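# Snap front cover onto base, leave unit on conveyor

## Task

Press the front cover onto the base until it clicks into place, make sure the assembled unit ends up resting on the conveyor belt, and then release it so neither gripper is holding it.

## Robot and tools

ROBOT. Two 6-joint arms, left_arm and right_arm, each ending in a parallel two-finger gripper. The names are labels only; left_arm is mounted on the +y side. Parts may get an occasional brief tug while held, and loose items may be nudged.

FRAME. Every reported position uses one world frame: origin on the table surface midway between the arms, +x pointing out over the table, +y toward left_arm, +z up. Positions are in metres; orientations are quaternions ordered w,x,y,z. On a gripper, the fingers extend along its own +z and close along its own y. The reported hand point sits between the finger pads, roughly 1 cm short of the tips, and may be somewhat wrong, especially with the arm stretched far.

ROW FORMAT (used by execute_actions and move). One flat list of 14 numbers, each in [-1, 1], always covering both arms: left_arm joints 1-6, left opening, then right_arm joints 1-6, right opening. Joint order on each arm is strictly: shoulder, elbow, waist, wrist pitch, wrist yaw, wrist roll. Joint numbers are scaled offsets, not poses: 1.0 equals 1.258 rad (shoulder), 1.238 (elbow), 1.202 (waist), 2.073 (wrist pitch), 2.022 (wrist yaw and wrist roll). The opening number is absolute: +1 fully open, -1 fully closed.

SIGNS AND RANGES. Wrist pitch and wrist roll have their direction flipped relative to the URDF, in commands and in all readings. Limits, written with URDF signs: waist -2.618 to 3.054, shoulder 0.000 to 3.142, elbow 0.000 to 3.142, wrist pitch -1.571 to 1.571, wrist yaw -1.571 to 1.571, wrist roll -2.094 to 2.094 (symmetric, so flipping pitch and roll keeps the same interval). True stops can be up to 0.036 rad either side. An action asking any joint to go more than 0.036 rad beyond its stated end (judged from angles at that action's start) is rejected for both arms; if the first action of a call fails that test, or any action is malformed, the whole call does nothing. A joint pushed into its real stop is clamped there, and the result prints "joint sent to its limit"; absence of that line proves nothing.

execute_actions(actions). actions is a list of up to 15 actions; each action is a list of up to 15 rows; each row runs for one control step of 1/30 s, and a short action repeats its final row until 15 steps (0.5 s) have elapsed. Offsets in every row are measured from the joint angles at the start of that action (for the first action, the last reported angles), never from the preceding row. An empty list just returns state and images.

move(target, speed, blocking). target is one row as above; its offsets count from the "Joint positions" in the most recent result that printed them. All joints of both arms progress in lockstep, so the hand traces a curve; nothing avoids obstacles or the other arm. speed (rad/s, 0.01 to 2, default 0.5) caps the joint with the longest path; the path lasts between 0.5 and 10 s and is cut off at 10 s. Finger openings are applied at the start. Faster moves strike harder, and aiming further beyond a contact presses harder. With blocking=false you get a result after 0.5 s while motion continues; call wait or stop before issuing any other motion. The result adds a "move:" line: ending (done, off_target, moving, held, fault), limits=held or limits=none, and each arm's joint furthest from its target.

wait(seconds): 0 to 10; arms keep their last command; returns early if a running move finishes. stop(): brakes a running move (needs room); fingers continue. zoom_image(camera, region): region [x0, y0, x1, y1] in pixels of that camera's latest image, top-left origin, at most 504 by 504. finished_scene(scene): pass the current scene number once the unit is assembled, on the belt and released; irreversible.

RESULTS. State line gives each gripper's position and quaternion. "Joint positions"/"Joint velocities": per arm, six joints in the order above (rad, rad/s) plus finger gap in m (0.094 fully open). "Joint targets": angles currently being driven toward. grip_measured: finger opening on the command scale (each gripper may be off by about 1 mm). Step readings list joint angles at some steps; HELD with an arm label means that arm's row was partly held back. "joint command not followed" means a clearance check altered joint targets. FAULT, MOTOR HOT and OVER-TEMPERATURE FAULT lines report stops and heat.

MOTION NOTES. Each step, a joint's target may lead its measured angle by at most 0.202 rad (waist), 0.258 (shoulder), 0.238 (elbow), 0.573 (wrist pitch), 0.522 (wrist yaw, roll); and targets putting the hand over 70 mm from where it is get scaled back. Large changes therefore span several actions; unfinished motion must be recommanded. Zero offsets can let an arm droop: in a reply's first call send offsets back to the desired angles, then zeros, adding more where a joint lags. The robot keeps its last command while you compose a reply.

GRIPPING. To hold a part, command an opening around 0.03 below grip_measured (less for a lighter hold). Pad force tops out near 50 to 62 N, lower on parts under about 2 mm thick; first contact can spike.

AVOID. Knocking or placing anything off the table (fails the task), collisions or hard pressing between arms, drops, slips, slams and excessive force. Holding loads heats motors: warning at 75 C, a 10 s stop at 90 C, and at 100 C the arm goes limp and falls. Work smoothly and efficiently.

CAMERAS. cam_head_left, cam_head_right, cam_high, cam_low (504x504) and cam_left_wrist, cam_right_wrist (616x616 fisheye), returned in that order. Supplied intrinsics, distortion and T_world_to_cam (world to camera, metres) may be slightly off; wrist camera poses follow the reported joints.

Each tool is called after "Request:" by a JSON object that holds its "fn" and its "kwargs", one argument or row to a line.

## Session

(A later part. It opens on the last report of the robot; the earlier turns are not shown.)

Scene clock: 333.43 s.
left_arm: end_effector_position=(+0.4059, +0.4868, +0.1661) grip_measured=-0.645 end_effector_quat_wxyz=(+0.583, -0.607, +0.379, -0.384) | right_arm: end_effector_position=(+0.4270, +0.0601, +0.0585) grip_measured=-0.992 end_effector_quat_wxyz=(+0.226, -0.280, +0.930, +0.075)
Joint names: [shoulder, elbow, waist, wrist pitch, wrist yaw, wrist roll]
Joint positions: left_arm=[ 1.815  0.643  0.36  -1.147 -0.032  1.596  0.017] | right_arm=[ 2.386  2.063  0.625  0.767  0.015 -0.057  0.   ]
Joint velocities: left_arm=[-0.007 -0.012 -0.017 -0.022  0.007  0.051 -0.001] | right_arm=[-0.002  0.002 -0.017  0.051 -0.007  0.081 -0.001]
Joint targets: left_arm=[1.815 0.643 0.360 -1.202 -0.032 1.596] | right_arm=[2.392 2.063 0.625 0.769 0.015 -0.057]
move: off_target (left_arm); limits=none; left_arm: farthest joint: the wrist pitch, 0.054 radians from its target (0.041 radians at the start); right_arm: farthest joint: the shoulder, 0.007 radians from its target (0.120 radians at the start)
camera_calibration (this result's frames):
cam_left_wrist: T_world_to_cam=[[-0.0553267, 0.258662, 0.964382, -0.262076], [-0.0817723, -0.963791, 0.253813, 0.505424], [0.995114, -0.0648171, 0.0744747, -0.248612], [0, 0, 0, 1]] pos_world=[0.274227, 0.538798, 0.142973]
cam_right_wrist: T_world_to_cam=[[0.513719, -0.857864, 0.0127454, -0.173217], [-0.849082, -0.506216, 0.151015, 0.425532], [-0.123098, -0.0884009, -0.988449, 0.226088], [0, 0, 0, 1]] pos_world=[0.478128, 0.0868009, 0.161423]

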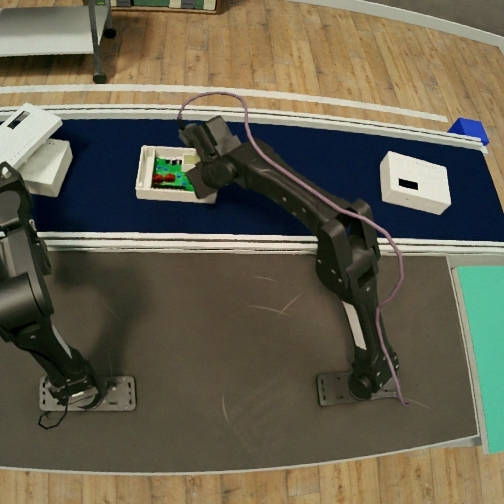

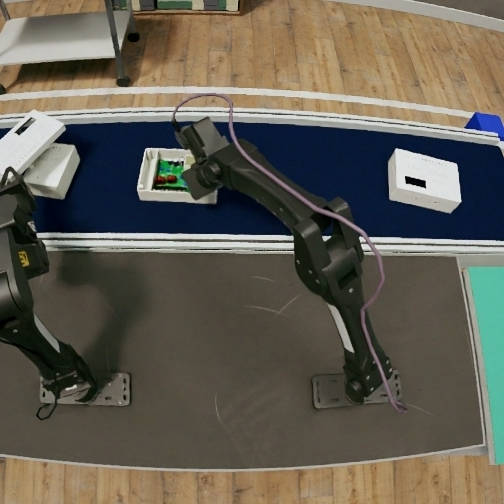

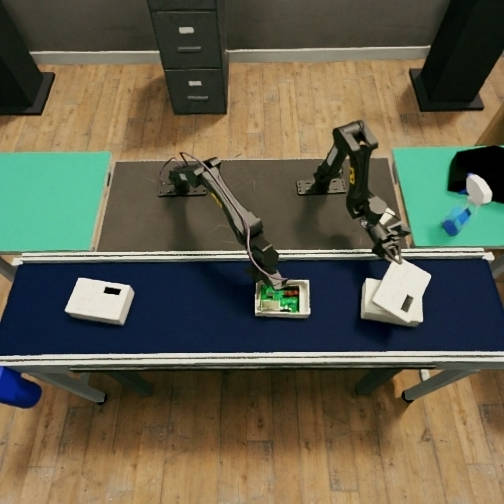

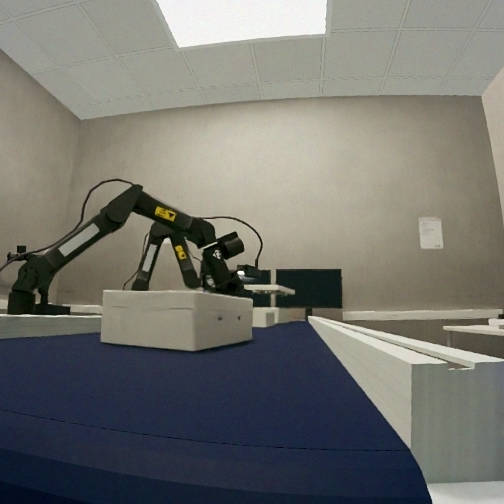

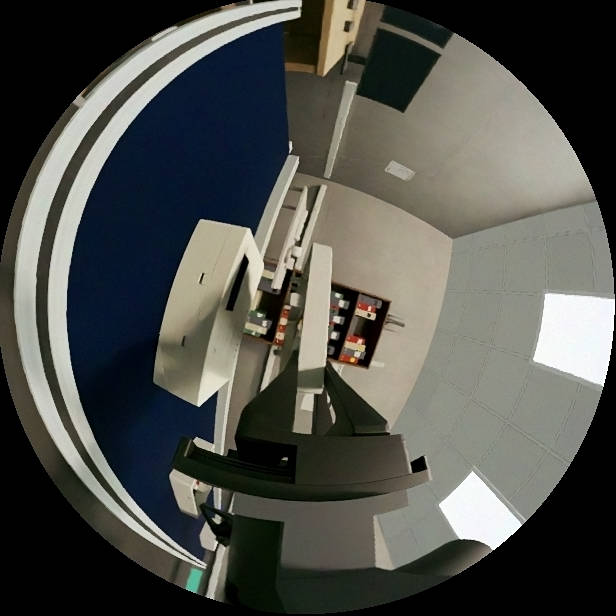

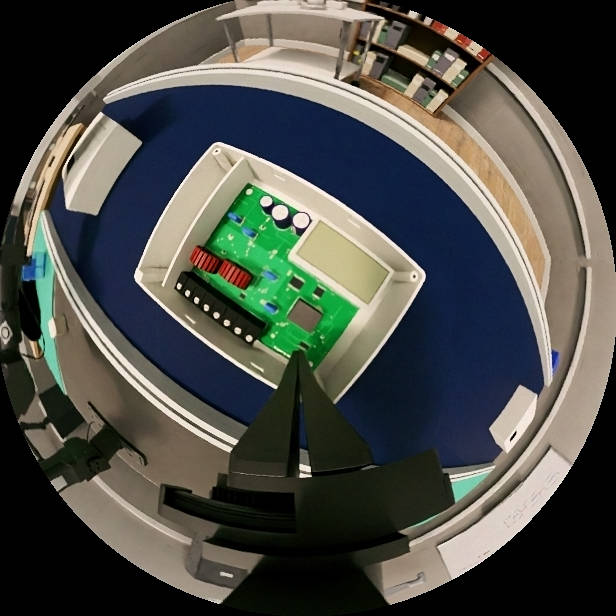

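Request:
{"fn": "move", "kwargs": {
  "target": [0,0,0,-0.03,0,0,-0.75,0.015,0,0,0,0,0,-1]
}}

Request:
{"fn": "move", "kwargs": {
  "target": [0,0,0,-0.027,0,0,-0.75,-0.325,-0.5,0,-0.035,0,0,-1],
  "speed": 0.3
}}

Scene clock: 337.63 s.
left_arm: end_effector_position=(+0.4059, +0.4868, +0.1681) grip_measured=-0.645 end_effector_quat_wxyz=(+0.586, -0.605, +0.377, -0.385) | right_arm: end_effector_position=(+0.4270, +0.0601, +0.0585) grip_measured=-0.992 end_effector_quat_wxyz=(+0.226, -0.280, +0.930, +0.075)
Joint names: [shoulder, elbow, waist, wrist pitch, wrist yaw, wrist roll]
Joint positions: left_arm=[ 1.815  0.643  0.36  -1.155 -0.032  1.596  0.017] | right_arm=[ 2.386  2.063  0.625  0.767  0.015 -0.057  0.   ]
Joint velocities: left_arm=[ 0.007 -0.007  0.007 -0.007 -0.11  -0.007 -0.001] | right_arm=[ 0.017  0.007  0.012 -0.037 -0.007  0.022 -0.001]
Joint targets: left_arm=[1.815 0.643 0.360 -1.210 -0.032 1.596] | right_arm=[2.405 2.063 0.625 0.767 0.015 -0.057]
move: off_target (left_arm); limits=none; left_arm: farthest joint: the wrist pitch, 0.054 radians from its target (0.062 radians at the start); right_arm: farthest joint: the shoulder, 0.019 radians from its target (0.019 radians at the start)
camera_calibration (this result's frames):
cam_left_wrist: T_world_to_cam=[[-0.0624463, 0.255659, 0.964748, -0.259707], [-0.0836324, -0.964575, 0.2502, 0.506683], [0.994538, -0.0650601, 0.0816155, -0.249647], [0, 0, 0, 1]] pos_world=[0.274441, 0.538888, 0.144155]
cam_right_wrist: T_world_to_cam=[[0.513719, -0.857864, 0.0127454, -0.173217], [-0.849082, -0.506216, 0.151015, 0.425532], [-0.123098, -0.0884009, -0.988449, 0.226088], [0, 0, 0, 1]] pos_world=[0.478128, 0.0868009, 0.161423]

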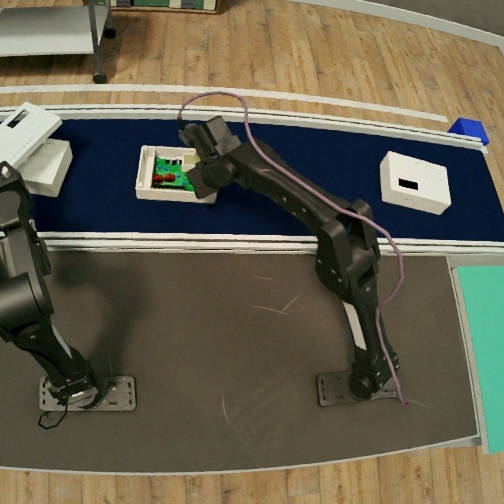

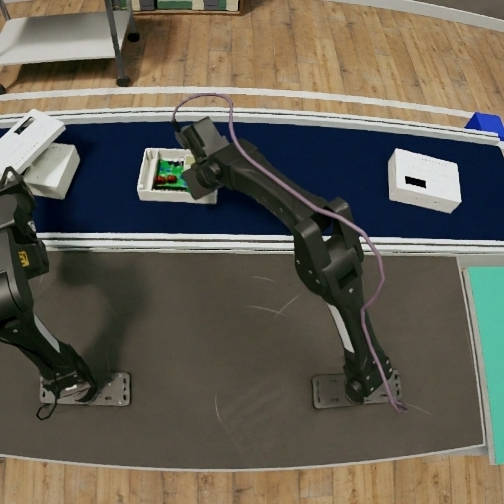

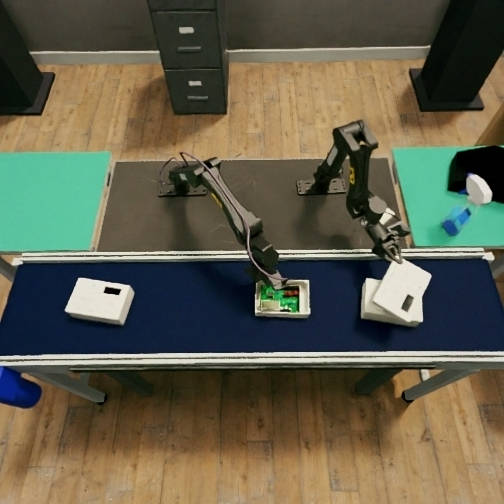

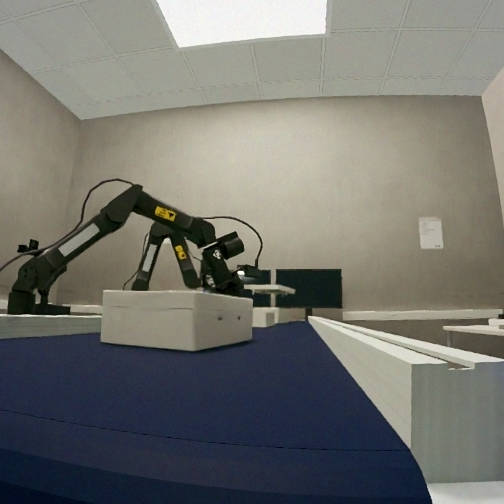

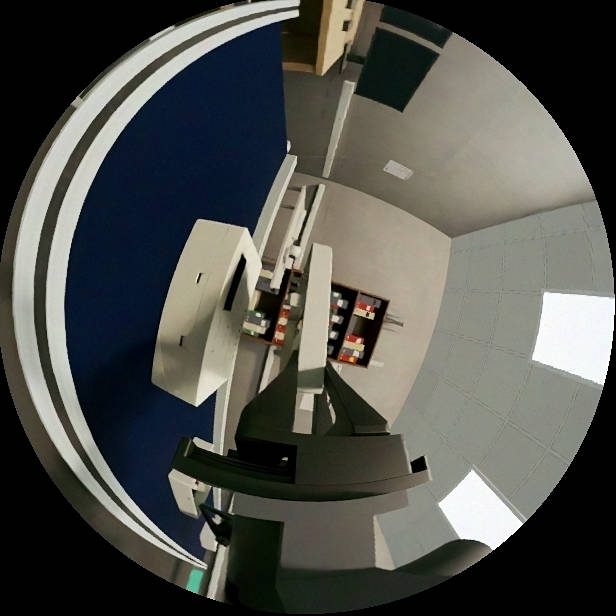

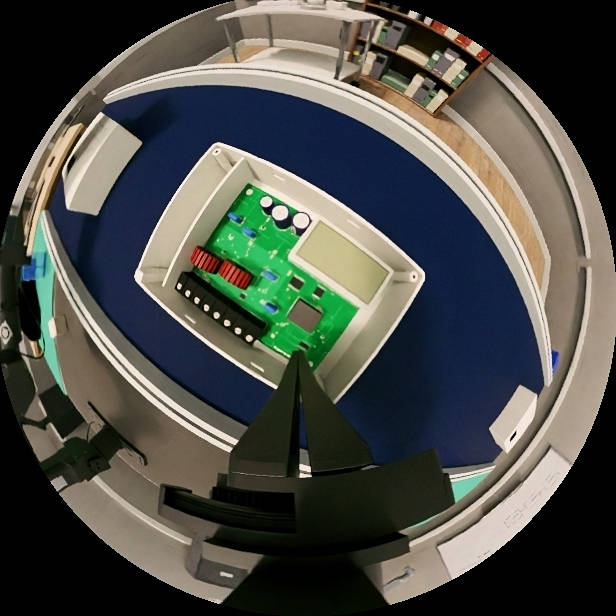

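Scene clock: 340.23 s.
left_arm: end_effector_position=(+0.4060, +0.4868, +0.1685) grip_measured=-0.645 end_effector_quat_wxyz=(+0.586, -0.605, +0.377, -0.386) | right_arm: end_effector_position=(+0.3244, -0.0172, +0.0500) grip_measured=-0.992 end_effector_quat_wxyz=(+0.156, -0.285, +0.944, +0.050)
Joint names: [shoulder, elbow, waist, wrist pitch, wrist yaw, wrist roll]
Joint positions: left_arm=[ 1.815  0.643  0.36  -1.157 -0.032  1.596  0.017] | right_arm=[ 1.995  1.456  0.625  0.704  0.015 -0.057  0.   ]
Joint velocities: left_arm=[-0.017 -0.007 -0.002  0.007 -0.066  0.037 -0.   ] | right_arm=[-0.027 -0.017 -0.002  0.037 -0.022 -0.007 -0.   ]
Joint targets: left_arm=[1.815 0.643 0.360 -1.211 -0.032 1.596] | right_arm=[1.977 1.444 0.625 0.695 0.015 -0.057]
move: off_target (left_arm); limits=none; left_arm: farthest joint: the wrist pitch, 0.054 radians from its target (0.056 radians at the start); right_arm: farthest joint: the shoulder, 0.018 radians from its target (0.409 radians at the start)
camera_calibration (this result's frames):
cam_left_wrist: T_world_to_cam=[[-0.0638027, 0.255087, 0.964811, -0.259254], [-0.0839837, -0.964724, 0.24951, 0.506922], [0.994422, -0.0651089, 0.0829751, -0.249842], [0, 0, 0, 1]] pos_world=[0.27448, 0.538905, 0.14438]
cam_right_wrist: T_world_to_cam=[[0.516241, -0.855963, 0.0286796, -0.188323], [-0.821723, -0.485597, 0.298275, 0.28463], [-0.241385, -0.177548, -0.954049, 0.233246], [0, 0, 0, 1]] pos_world=[0.387409, 0.0184303, 0.143031]

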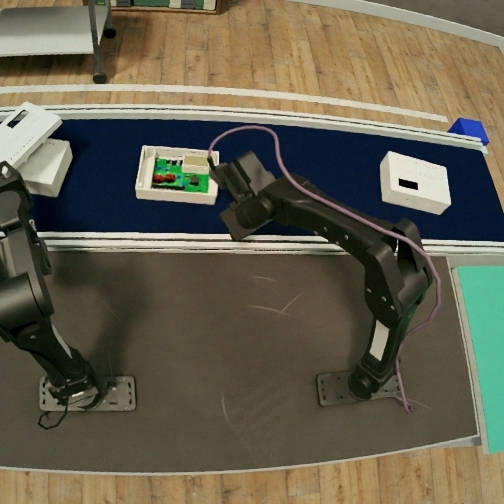

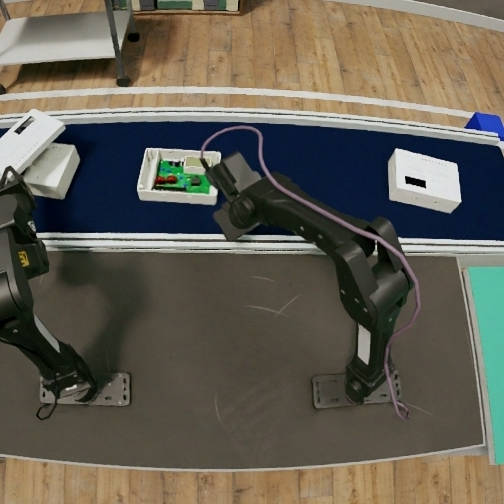

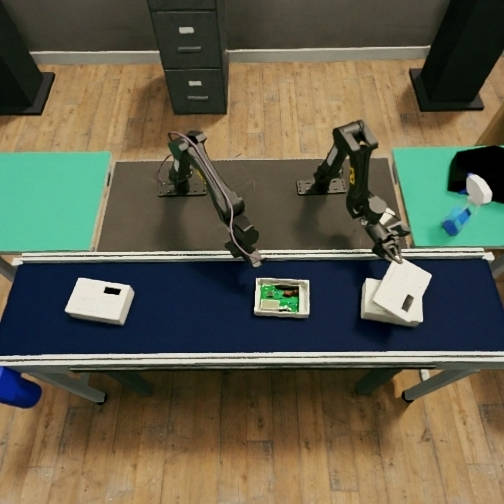

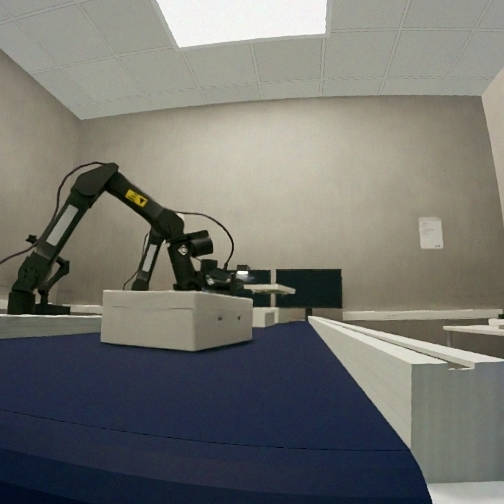

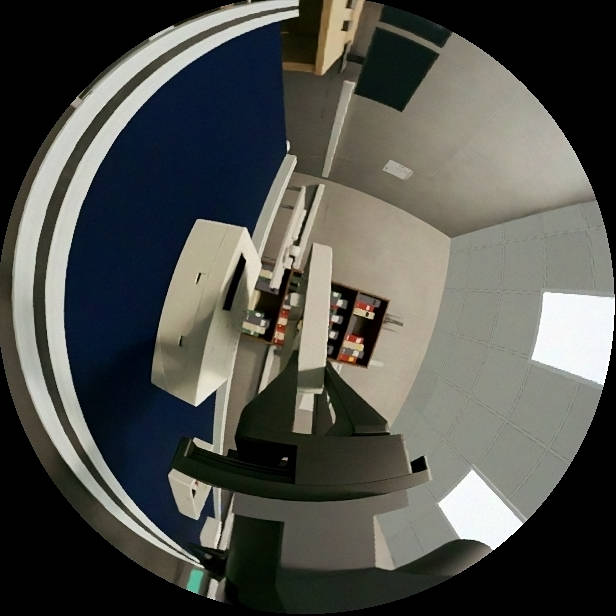

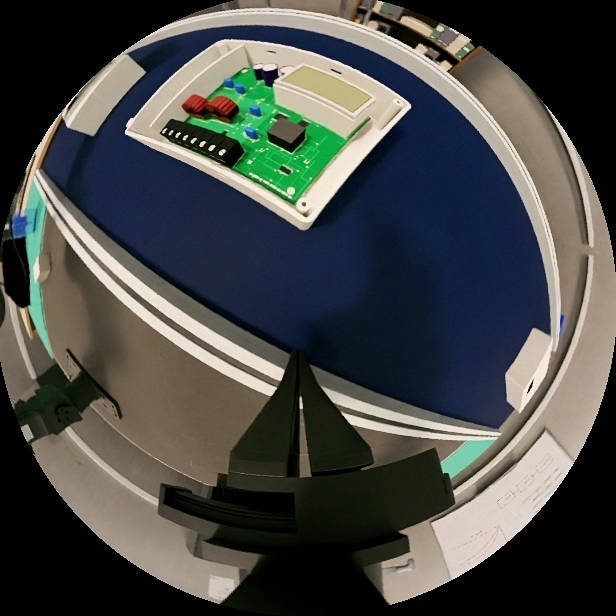

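Request:
{"fn": "move", "kwargs": {
  "target": [0,0,0,-0.027,0,0,-0.75,0.29,0.635,-0.065,0.11,0,-0.27,-0.3]
}}

Request:
{"fn": "move", "kwargs": {
  "target": [0,0,0,-0.027,0,0,-0.75,0.07,0,0,0,0,0,-0.3],
  "speed": 0.2
}}

Scene clock: 347.77 s.
left_arm: end_effector_position=(+0.4060, +0.4868, +0.1690) grip_measured=-0.645 end_effector_quat_wxyz=(+0.587, -0.604, +0.377, -0.386) | right_arm: end_effector_position=(+0.4527, +0.0282, +0.1245) grip_measured=-0.303 end_effector_quat_wxyz=(+0.224, +0.012, +0.964, +0.140)
Joint names: [shoulder, elbow, waist, wrist pitch, wrist yaw, wrist roll]
Joint positions: left_arm=[ 1.815  0.643  0.36  -1.159 -0.032  1.596  0.017] | right_arm=[ 2.343  2.224  0.555  0.917  0.015 -0.596  0.033]
Joint velocities: left_arm=[-0.002 -0.012  0.007 -0.022  0.022 -0.022 -0.001] | right_arm=[ 0.007 -0.012  0.017 -0.037  0.007  0.037  0.001]
Joint targets: left_arm=[1.815 0.643 0.360 -1.213 -0.032 1.596] | right_arm=[2.360 2.242 0.547 0.932 0.015 -0.603]
move: off_target (left_arm); limits=none; left_arm: farthest joint: the wrist pitch, 0.054 radians from its target (0.056 radians at the start); right_arm: farthest joint: the elbow, 0.019 radians from its target (0.786 radians at the start)
camera_calibration (this result's frames):
cam_left_wrist: T_world_to_cam=[[-0.0654983, 0.254372, 0.964886, -0.258688], [-0.0844214, -0.964908, 0.248647, 0.50722], [0.994275, -0.0651711, 0.0846743, -0.250085], [0, 0, 0, 1]] pos_world=[0.27453, 0.538925, 0.144661]
cam_right_wrist: T_world_to_cam=[[-0.00902713, -0.968274, -0.249728, 0.057763], [-0.983644, -0.0363305, 0.176422, 0.465698], [-0.179897, 0.247236, -0.952109, 0.303334], [0, 0, 0, 1]] pos_world=[0.513171, -0.00214557, 0.221073]

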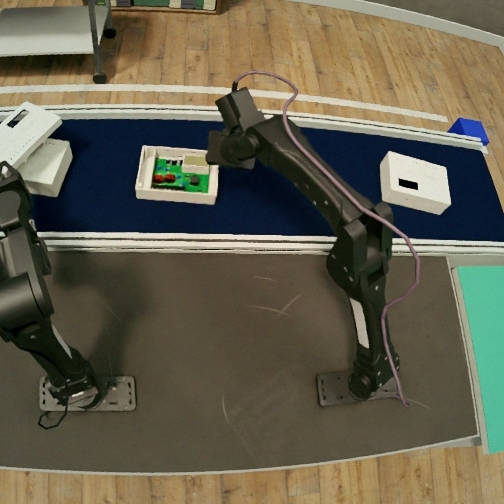

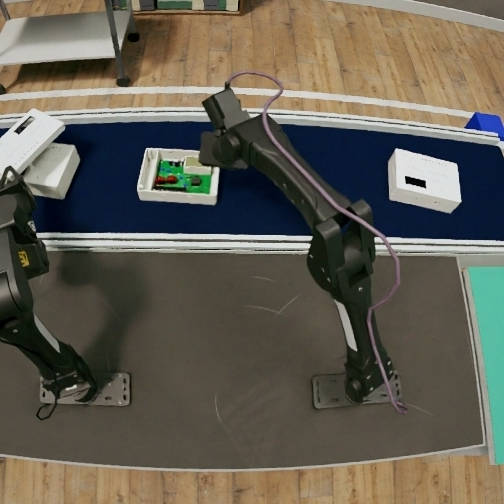

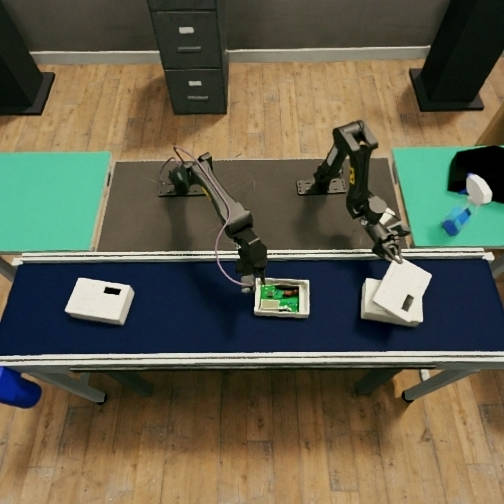

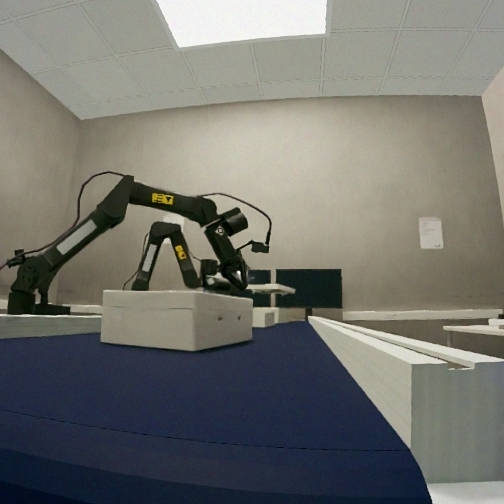

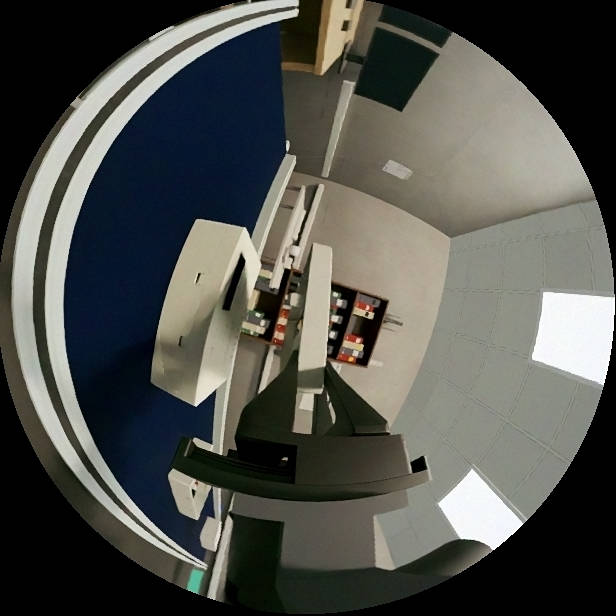

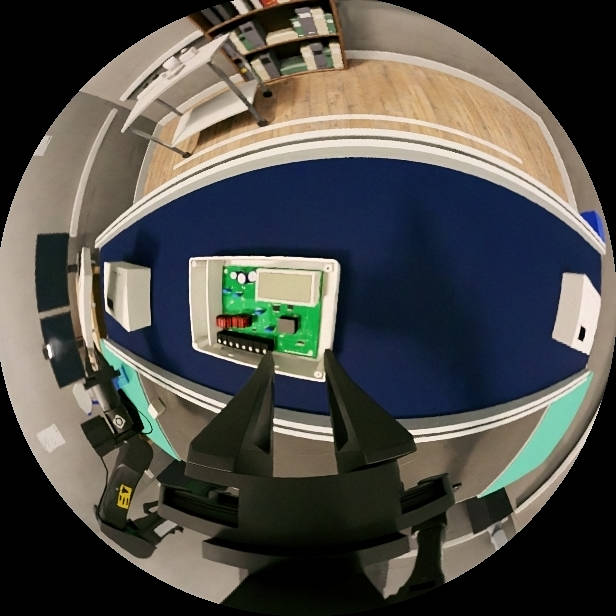

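Scene clock: 348.67 s.
left_arm: end_effector_position=(+0.4060, +0.4868, +0.1693) grip_measured=-0.645 end_effector_quat_wxyz=(+0.587, -0.604, +0.376, -0.386) | right_arm: end_effector_position=(+0.4517, +0.0275, +0.0766) grip_measured=-0.303 end_effector_quat_wxyz=(+0.190, +0.012, +0.975, +0.118)
Joint names: [shoulder, elbow, waist, wrist pitch, wrist yaw, wrist roll]
Joint positions: left_arm=[ 1.815  0.643  0.36  -1.16  -0.032  1.596  0.017] | right_arm=[ 2.429  2.224  0.555  0.915  0.015 -0.596  0.033]
Joint velocities: left_arm=[ 0.012  0.007 -0.007  0.022  0.007 -0.081 -0.   ] | right_arm=[-0.027 -0.002 -0.002 -0.066 -0.007 -0.051  0.   ]
Joint targets: left_arm=[1.815 0.643 0.360 -1.215 -0.032 1.596] | right_arm=[2.431 2.224 0.555 0.917 0.015 -0.596]
move: off_target (left_arm); limits=none; left_arm: farthest joint: the wrist pitch, 0.055 radians from its target (0.056 radians at the start); right_arm: farthest joint: the shoulder, 0.003 radians from its target (0.088 radians at the start)
camera_calibration (this result's frames):
cam_left_wrist: T_world_to_cam=[[-0.0668549, 0.253799, 0.964944, -0.258234], [-0.0847705, -0.965055, 0.247956, 0.507458], [0.994155, -0.0652217, 0.0860334, -0.250278], [0, 0, 0, 1]] pos_world=[0.274569, 0.538942, 0.144887]
cam_right_wrist: T_world_to_cam=[[-0.0250135, -0.97864, -0.204055, 0.0491913], [-0.96874, -0.0266664, 0.246642, 0.460803], [-0.246815, 0.203845, -0.94738, 0.288753], [0, 0, 0, 1]] pos_world=[0.518897, 0.0015675, 0.169944]

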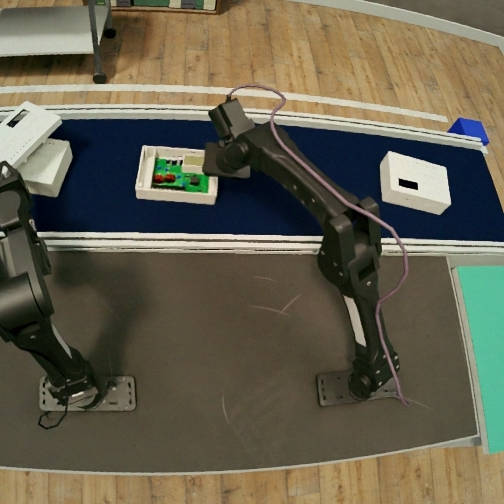

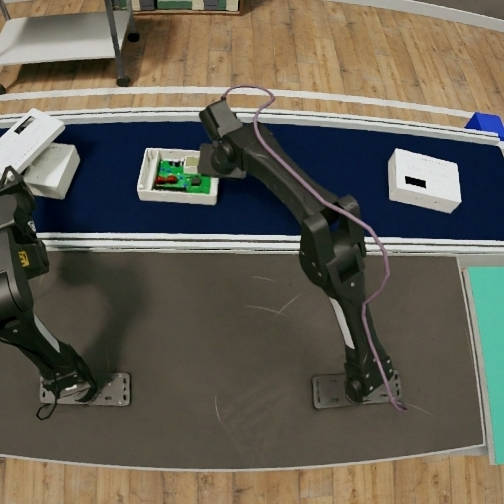

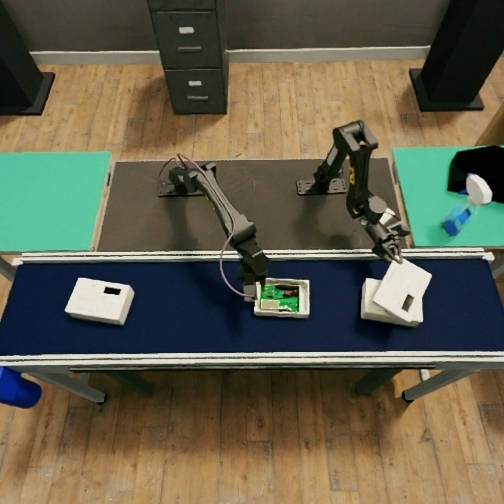

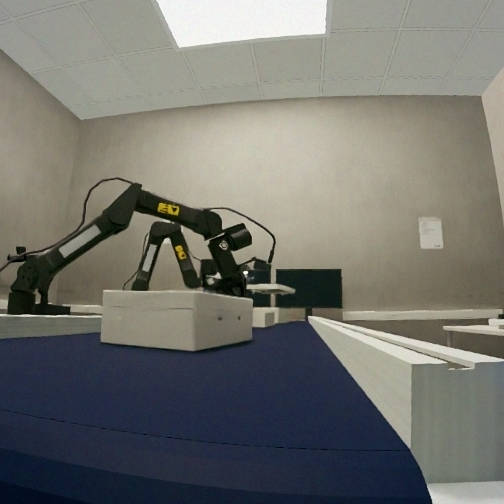

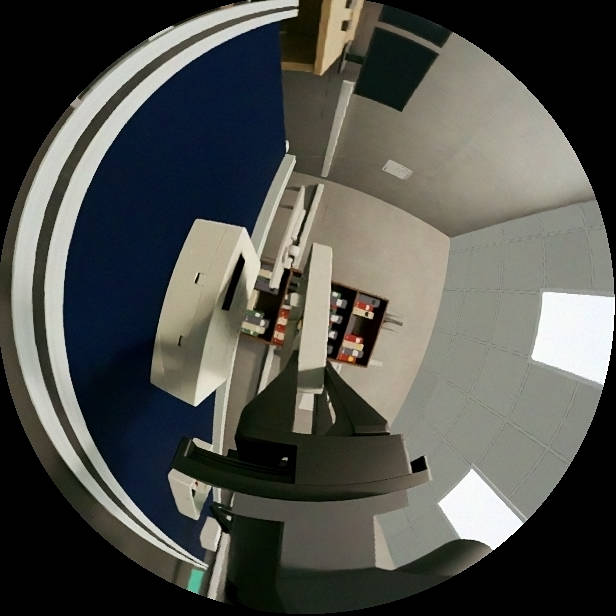

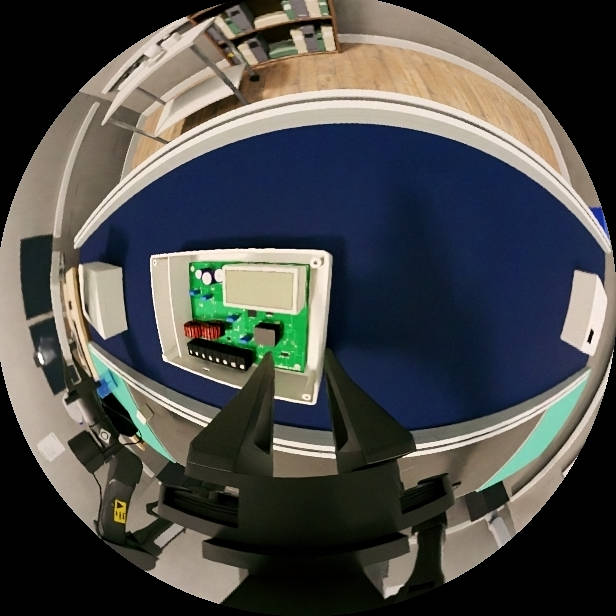

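Request:
{"fn": "move", "kwargs": {
  "target": [0,0,0,-0.027,0,0,-0.75,0.05,0,-0.015,0,0,0,-0.3],
  "speed": 0.2
}}

Request:
{"fn": "move", "kwargs": {
  "target": [0,0,0,-0.027,0,0,-0.75,0,0,0,0,0,0,-1]
}}

Request:
{"fn": "move", "kwargs": {
  "target": [0,0,0,-0.027,0,0,-0.75,-0.375,-0.61,0,-0.14,0,0,-1],
  "speed": 0.35
}}

Scene clock: 356.17 s.
left_arm: end_effector_position=(+0.4060, +0.4868, +0.1697) grip_measured=-0.645 end_effector_quat_wxyz=(+0.588, -0.603, +0.376, -0.387) | right_arm: end_effector_position=(+0.4524, +0.0206, +0.0445) grip_measured=-0.303 end_effector_quat_wxyz=(+0.168, +0.017, +0.980, +0.101)
Joint names: [shoulder, elbow, waist, wrist pitch, wrist yaw, wrist roll]
Joint positions: left_arm=[ 1.815  0.643  0.36  -1.162 -0.032  1.596  0.017] | right_arm=[ 2.486  2.224  0.544  0.914  0.015 -0.596  0.033]
Joint velocities: left_arm=[-0.002  0.002  0.007  0.037 -0.051 -0.037 -0.   ] | right_arm=[-0.007 -0.012  0.017  0.007  0.007 -0.007 -0.   ]
Joint targets: left_arm=[1.815 0.643 0.360 -1.216 -0.032 1.596] | right_arm=[2.491 2.224 0.537 0.915 0.015 -0.596]
move: off_target (left_arm); limits=none; left_arm: farthest joint: the wrist pitch, 0.054 radians from its target (0.055 radians at the start); right_arm: farthest joint: the waist, 0.007 radians from its target (0.018 radians at the start)
camera_calibration (this result's frames):
cam_left_wrist: T_world_to_cam=[[-0.0682116, 0.253227, 0.964999, -0.257781], [-0.0851186, -0.965202, 0.247264, 0.507697], [0.994033, -0.0652731, 0.0873924, -0.250471], [0, 0, 0, 1]] pos_world=[0.274607, 0.538958, 0.145112]
cam_right_wrist: T_world_to_cam=[[-0.0445032, -0.984041, -0.172286, 0.0433921], [-0.956004, -0.00810577, 0.293243, 0.460936], [-0.28996, 0.177756, -0.940386, 0.279661], [0, 0, 0, 1]] pos_world=[0.523678, -0.0032756, 0.135299]

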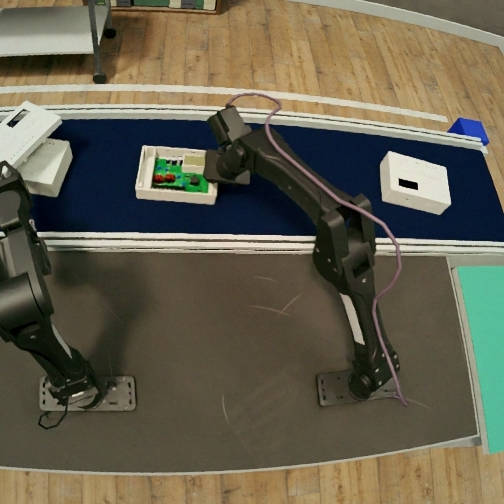

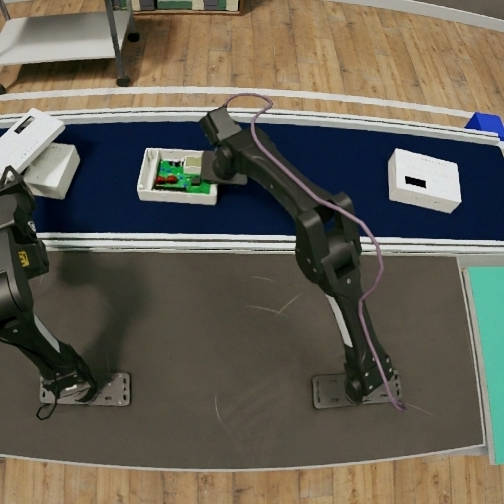

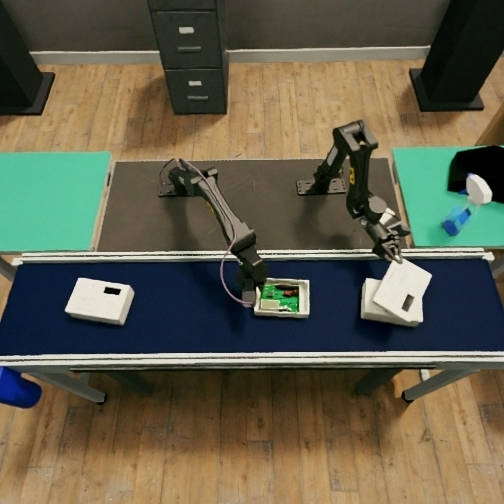

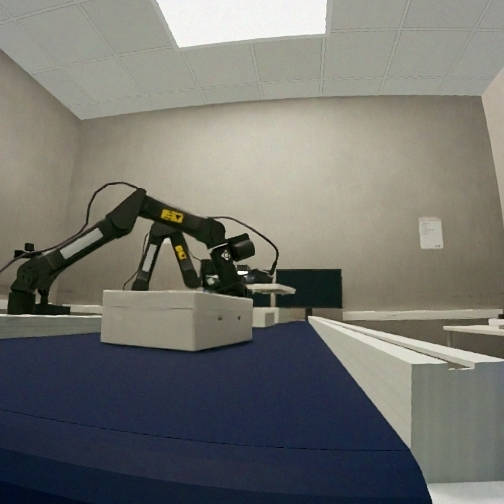

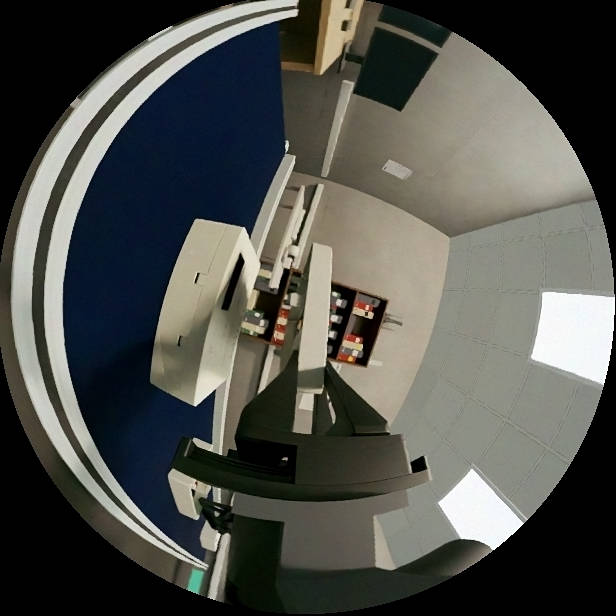

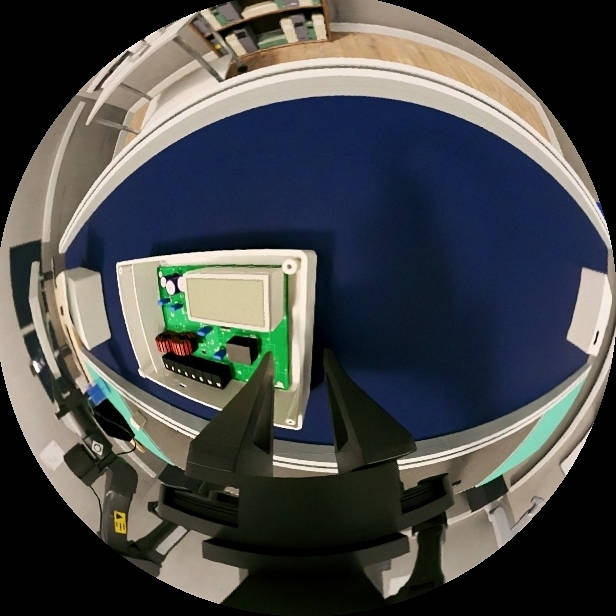

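Scene clock: 357.03 s.
left_arm: end_effector_position=(+0.4060, +0.4868, +0.1701) grip_measured=-0.645 end_effector_quat_wxyz=(+0.588, -0.603, +0.376, -0.387) | right_arm: end_effector_position=(+0.4520, +0.0186, +0.0439) grip_measured=-0.961 end_effector_quat_wxyz=(+0.168, +0.016, +0.981, +0.096)
Joint names: [shoulder, elbow, waist, wrist pitch, wrist yaw, wrist roll]
Joint positions: left_arm=[ 1.815  0.643  0.36  -1.163 -0.032  1.596  0.017] | right_arm=[ 2.486  2.224  0.544  0.92   0.024 -0.592  0.002]
Joint velocities: left_arm=[ 0.002 -0.012  0.022 -0.022  0.007  0.051 -0.   ] | right_arm=[-0.007 -0.012 -0.012  0.022  0.037  0.051 -0.   ]
Joint targets: left_arm=[1.815 0.643 0.360 -1.218 -0.032 1.596] | right_arm=[2.486 2.224 0.544 0.914 0.015 -0.596]
move: off_target (left_arm); limits=none; left_arm: farthest joint: the wrist pitch, 0.055 radians from its target (0.056 radians at the start); right_arm: farthest joint: the wrist yaw, 0.009 radians from its target (0.000 radians at the start)
camera_calibration (this result's frames):
cam_left_wrist: T_world_to_cam=[[-0.0695684, 0.252655, 0.965052, -0.257326], [-0.0854658, -0.965349, 0.246571, 0.507935], [0.993909, -0.0653253, 0.0887511, -0.250663], [0, 0, 0, 1]] pos_world=[0.274646, 0.538974, 0.145338]
cam_right_wrist: T_world_to_cam=[[-0.0434717, -0.986119, -0.160251, 0.0403487], [-0.956121, -0.00545266, 0.292922, 0.460712], [-0.28973, 0.165953, -0.942611, 0.279599], [0, 0, 0, 1]] pos_world=[0.523259, -0.00409978, 0.135067]

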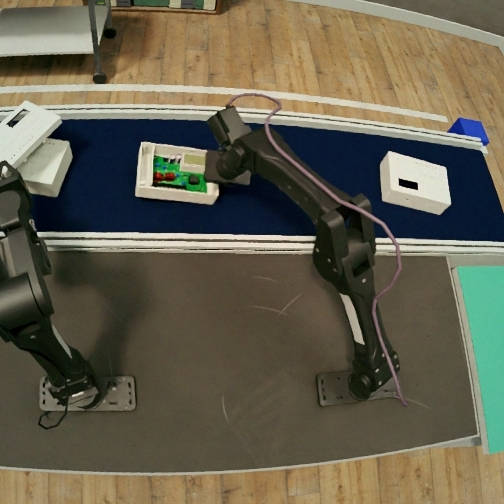

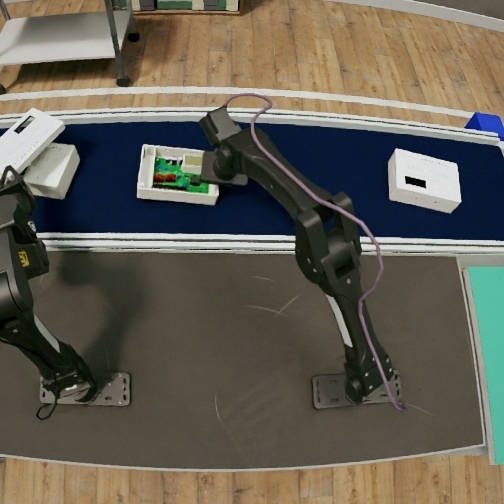

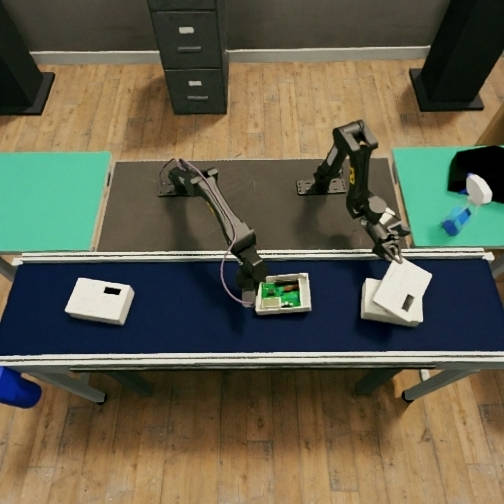

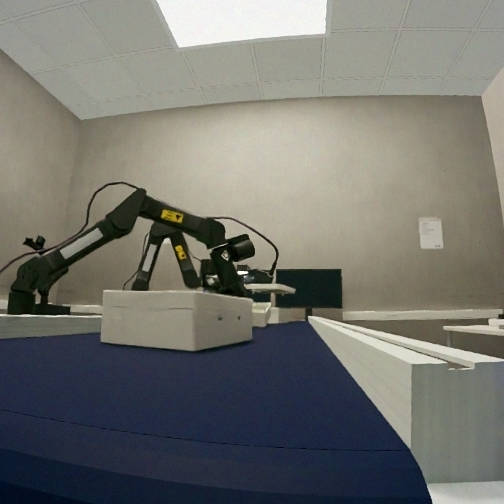

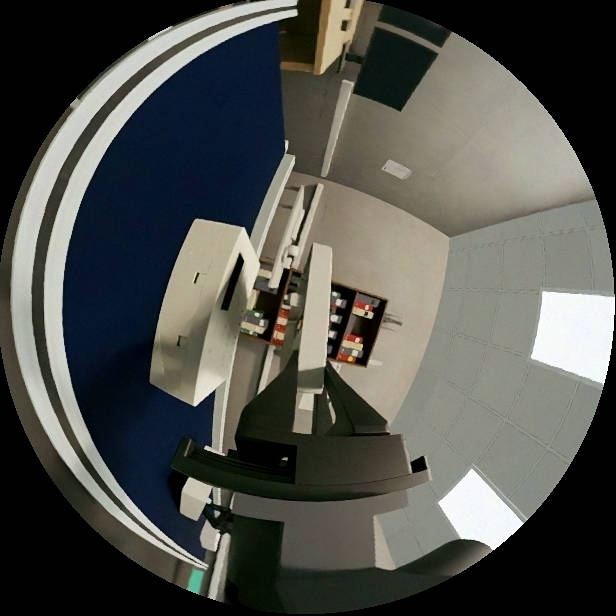

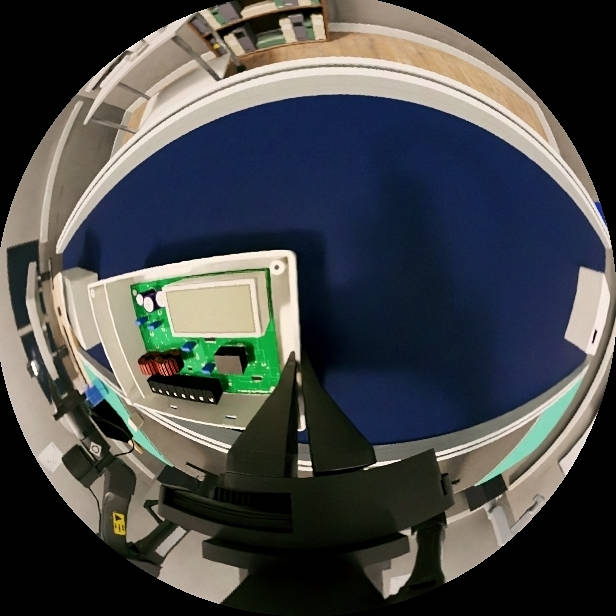

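Scene clock: 359.57 s.
left_arm: end_effector_position=(+0.4060, +0.4868, +0.1705) grip_measured=-0.645 end_effector_quat_wxyz=(+0.588, -0.602, +0.375, -0.387) | right_arm: end_effector_position=(+0.3638, -0.0399, +0.0429) grip_measured=-0.961 end_effector_quat_wxyz=(+0.166, +0.015, +0.982, +0.086)
Joint names: [shoulder, elbow, waist, wrist pitch, wrist yaw, wrist roll]
Joint positions: left_arm=[ 1.815  0.643  0.36  -1.165 -0.032  1.596  0.017] | right_arm=[ 2.041  1.479  0.544  0.635  0.036 -0.589  0.002]
Joint velocities: left_arm=[-0.007 -0.007 -0.007  0.022  0.022  0.125 -0.   ] | right_arm=[-0.027  0.002  0.007 -0.022  0.081  0.037 -0.001]
Joint targets: left_arm=[1.815 0.643 0.360 -1.219 -0.032 1.596] | right_arm=[2.015 1.468 0.544 0.630 0.024 -0.592]
move: off_target (left_arm, right_arm); limits=none; left_arm: farthest joint: the wrist pitch, 0.054 radians from its target (0.056 radians at the start); right_arm: farthest joint: the shoulder, 0.027 radians from its target (0.472 radians at the start)
camera_calibration (this result's frames):
cam_left_wrist: T_world_to_cam=[[-0.0709252, 0.252082, 0.965103, -0.256871], [-0.0858119, -0.965495, 0.245878, 0.508173], [0.993784, -0.0653784, 0.0901096, -0.250854], [0, 0, 0, 1]] pos_world=[0.274684, 0.53899, 0.145563]
cam_right_wrist: T_world_to_cam=[[-0.0459644, -0.988784, -0.142105, -0.0212745], [-0.954551, 0.00153886, 0.298045, 0.375867], [-0.294484, 0.149346, -0.943915, 0.263949], [0, 0, 0, 1]] pos_world=[0.435535, -0.0610341, 0.134097]

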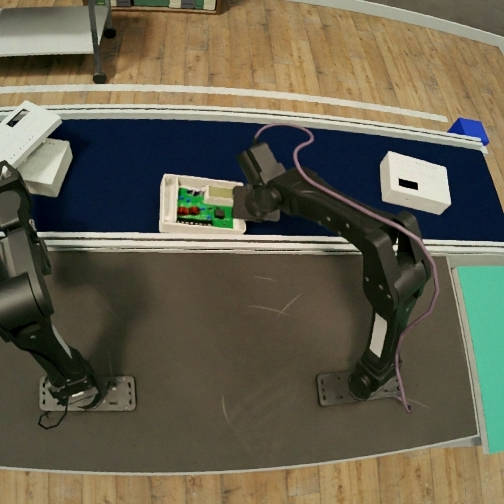

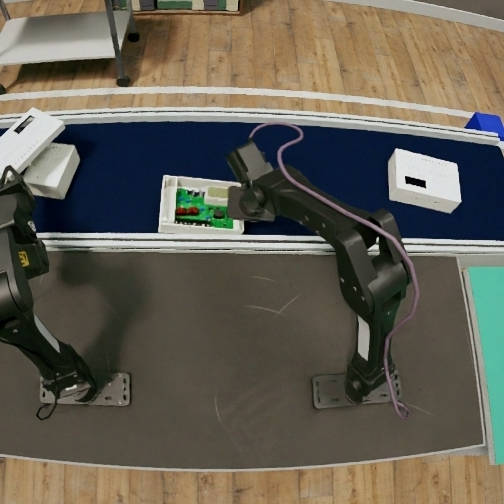

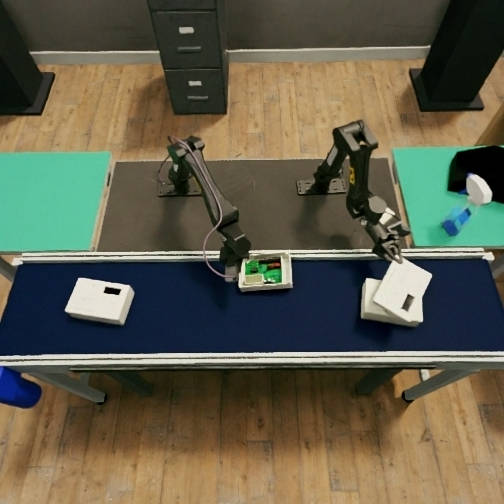

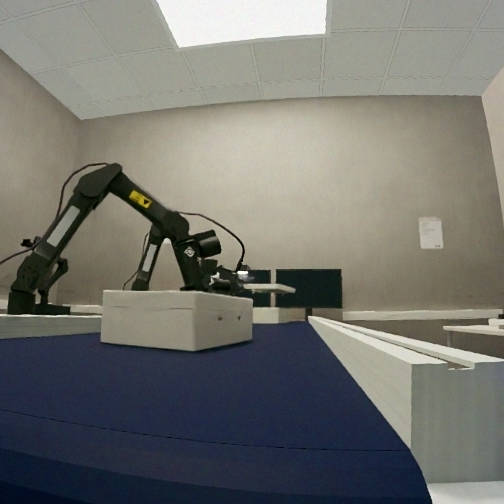

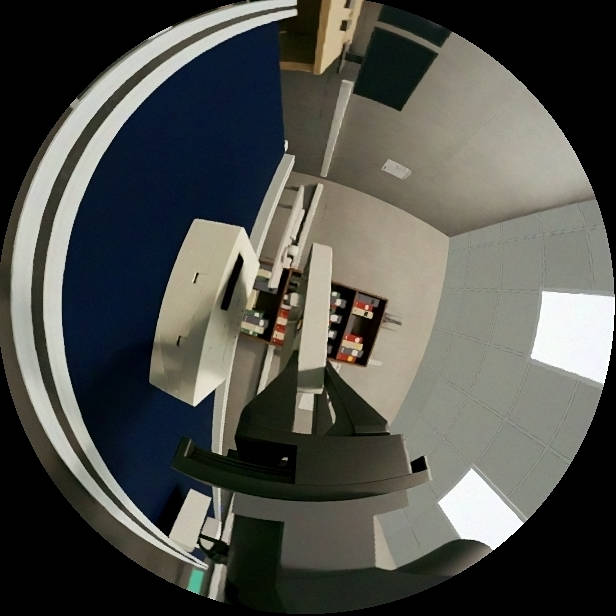

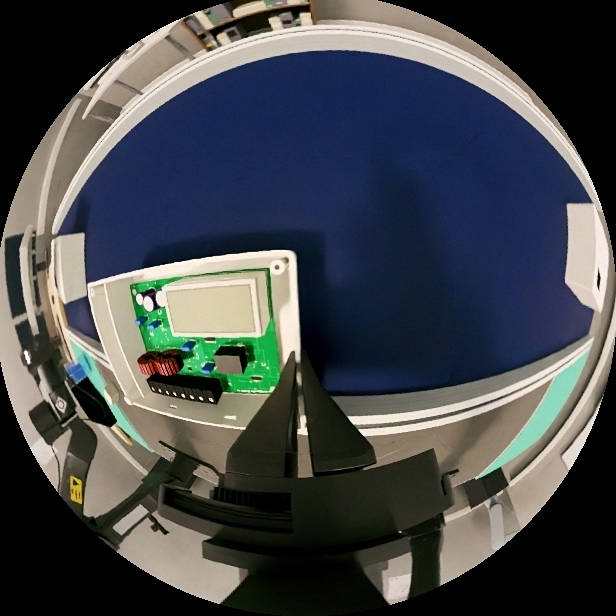

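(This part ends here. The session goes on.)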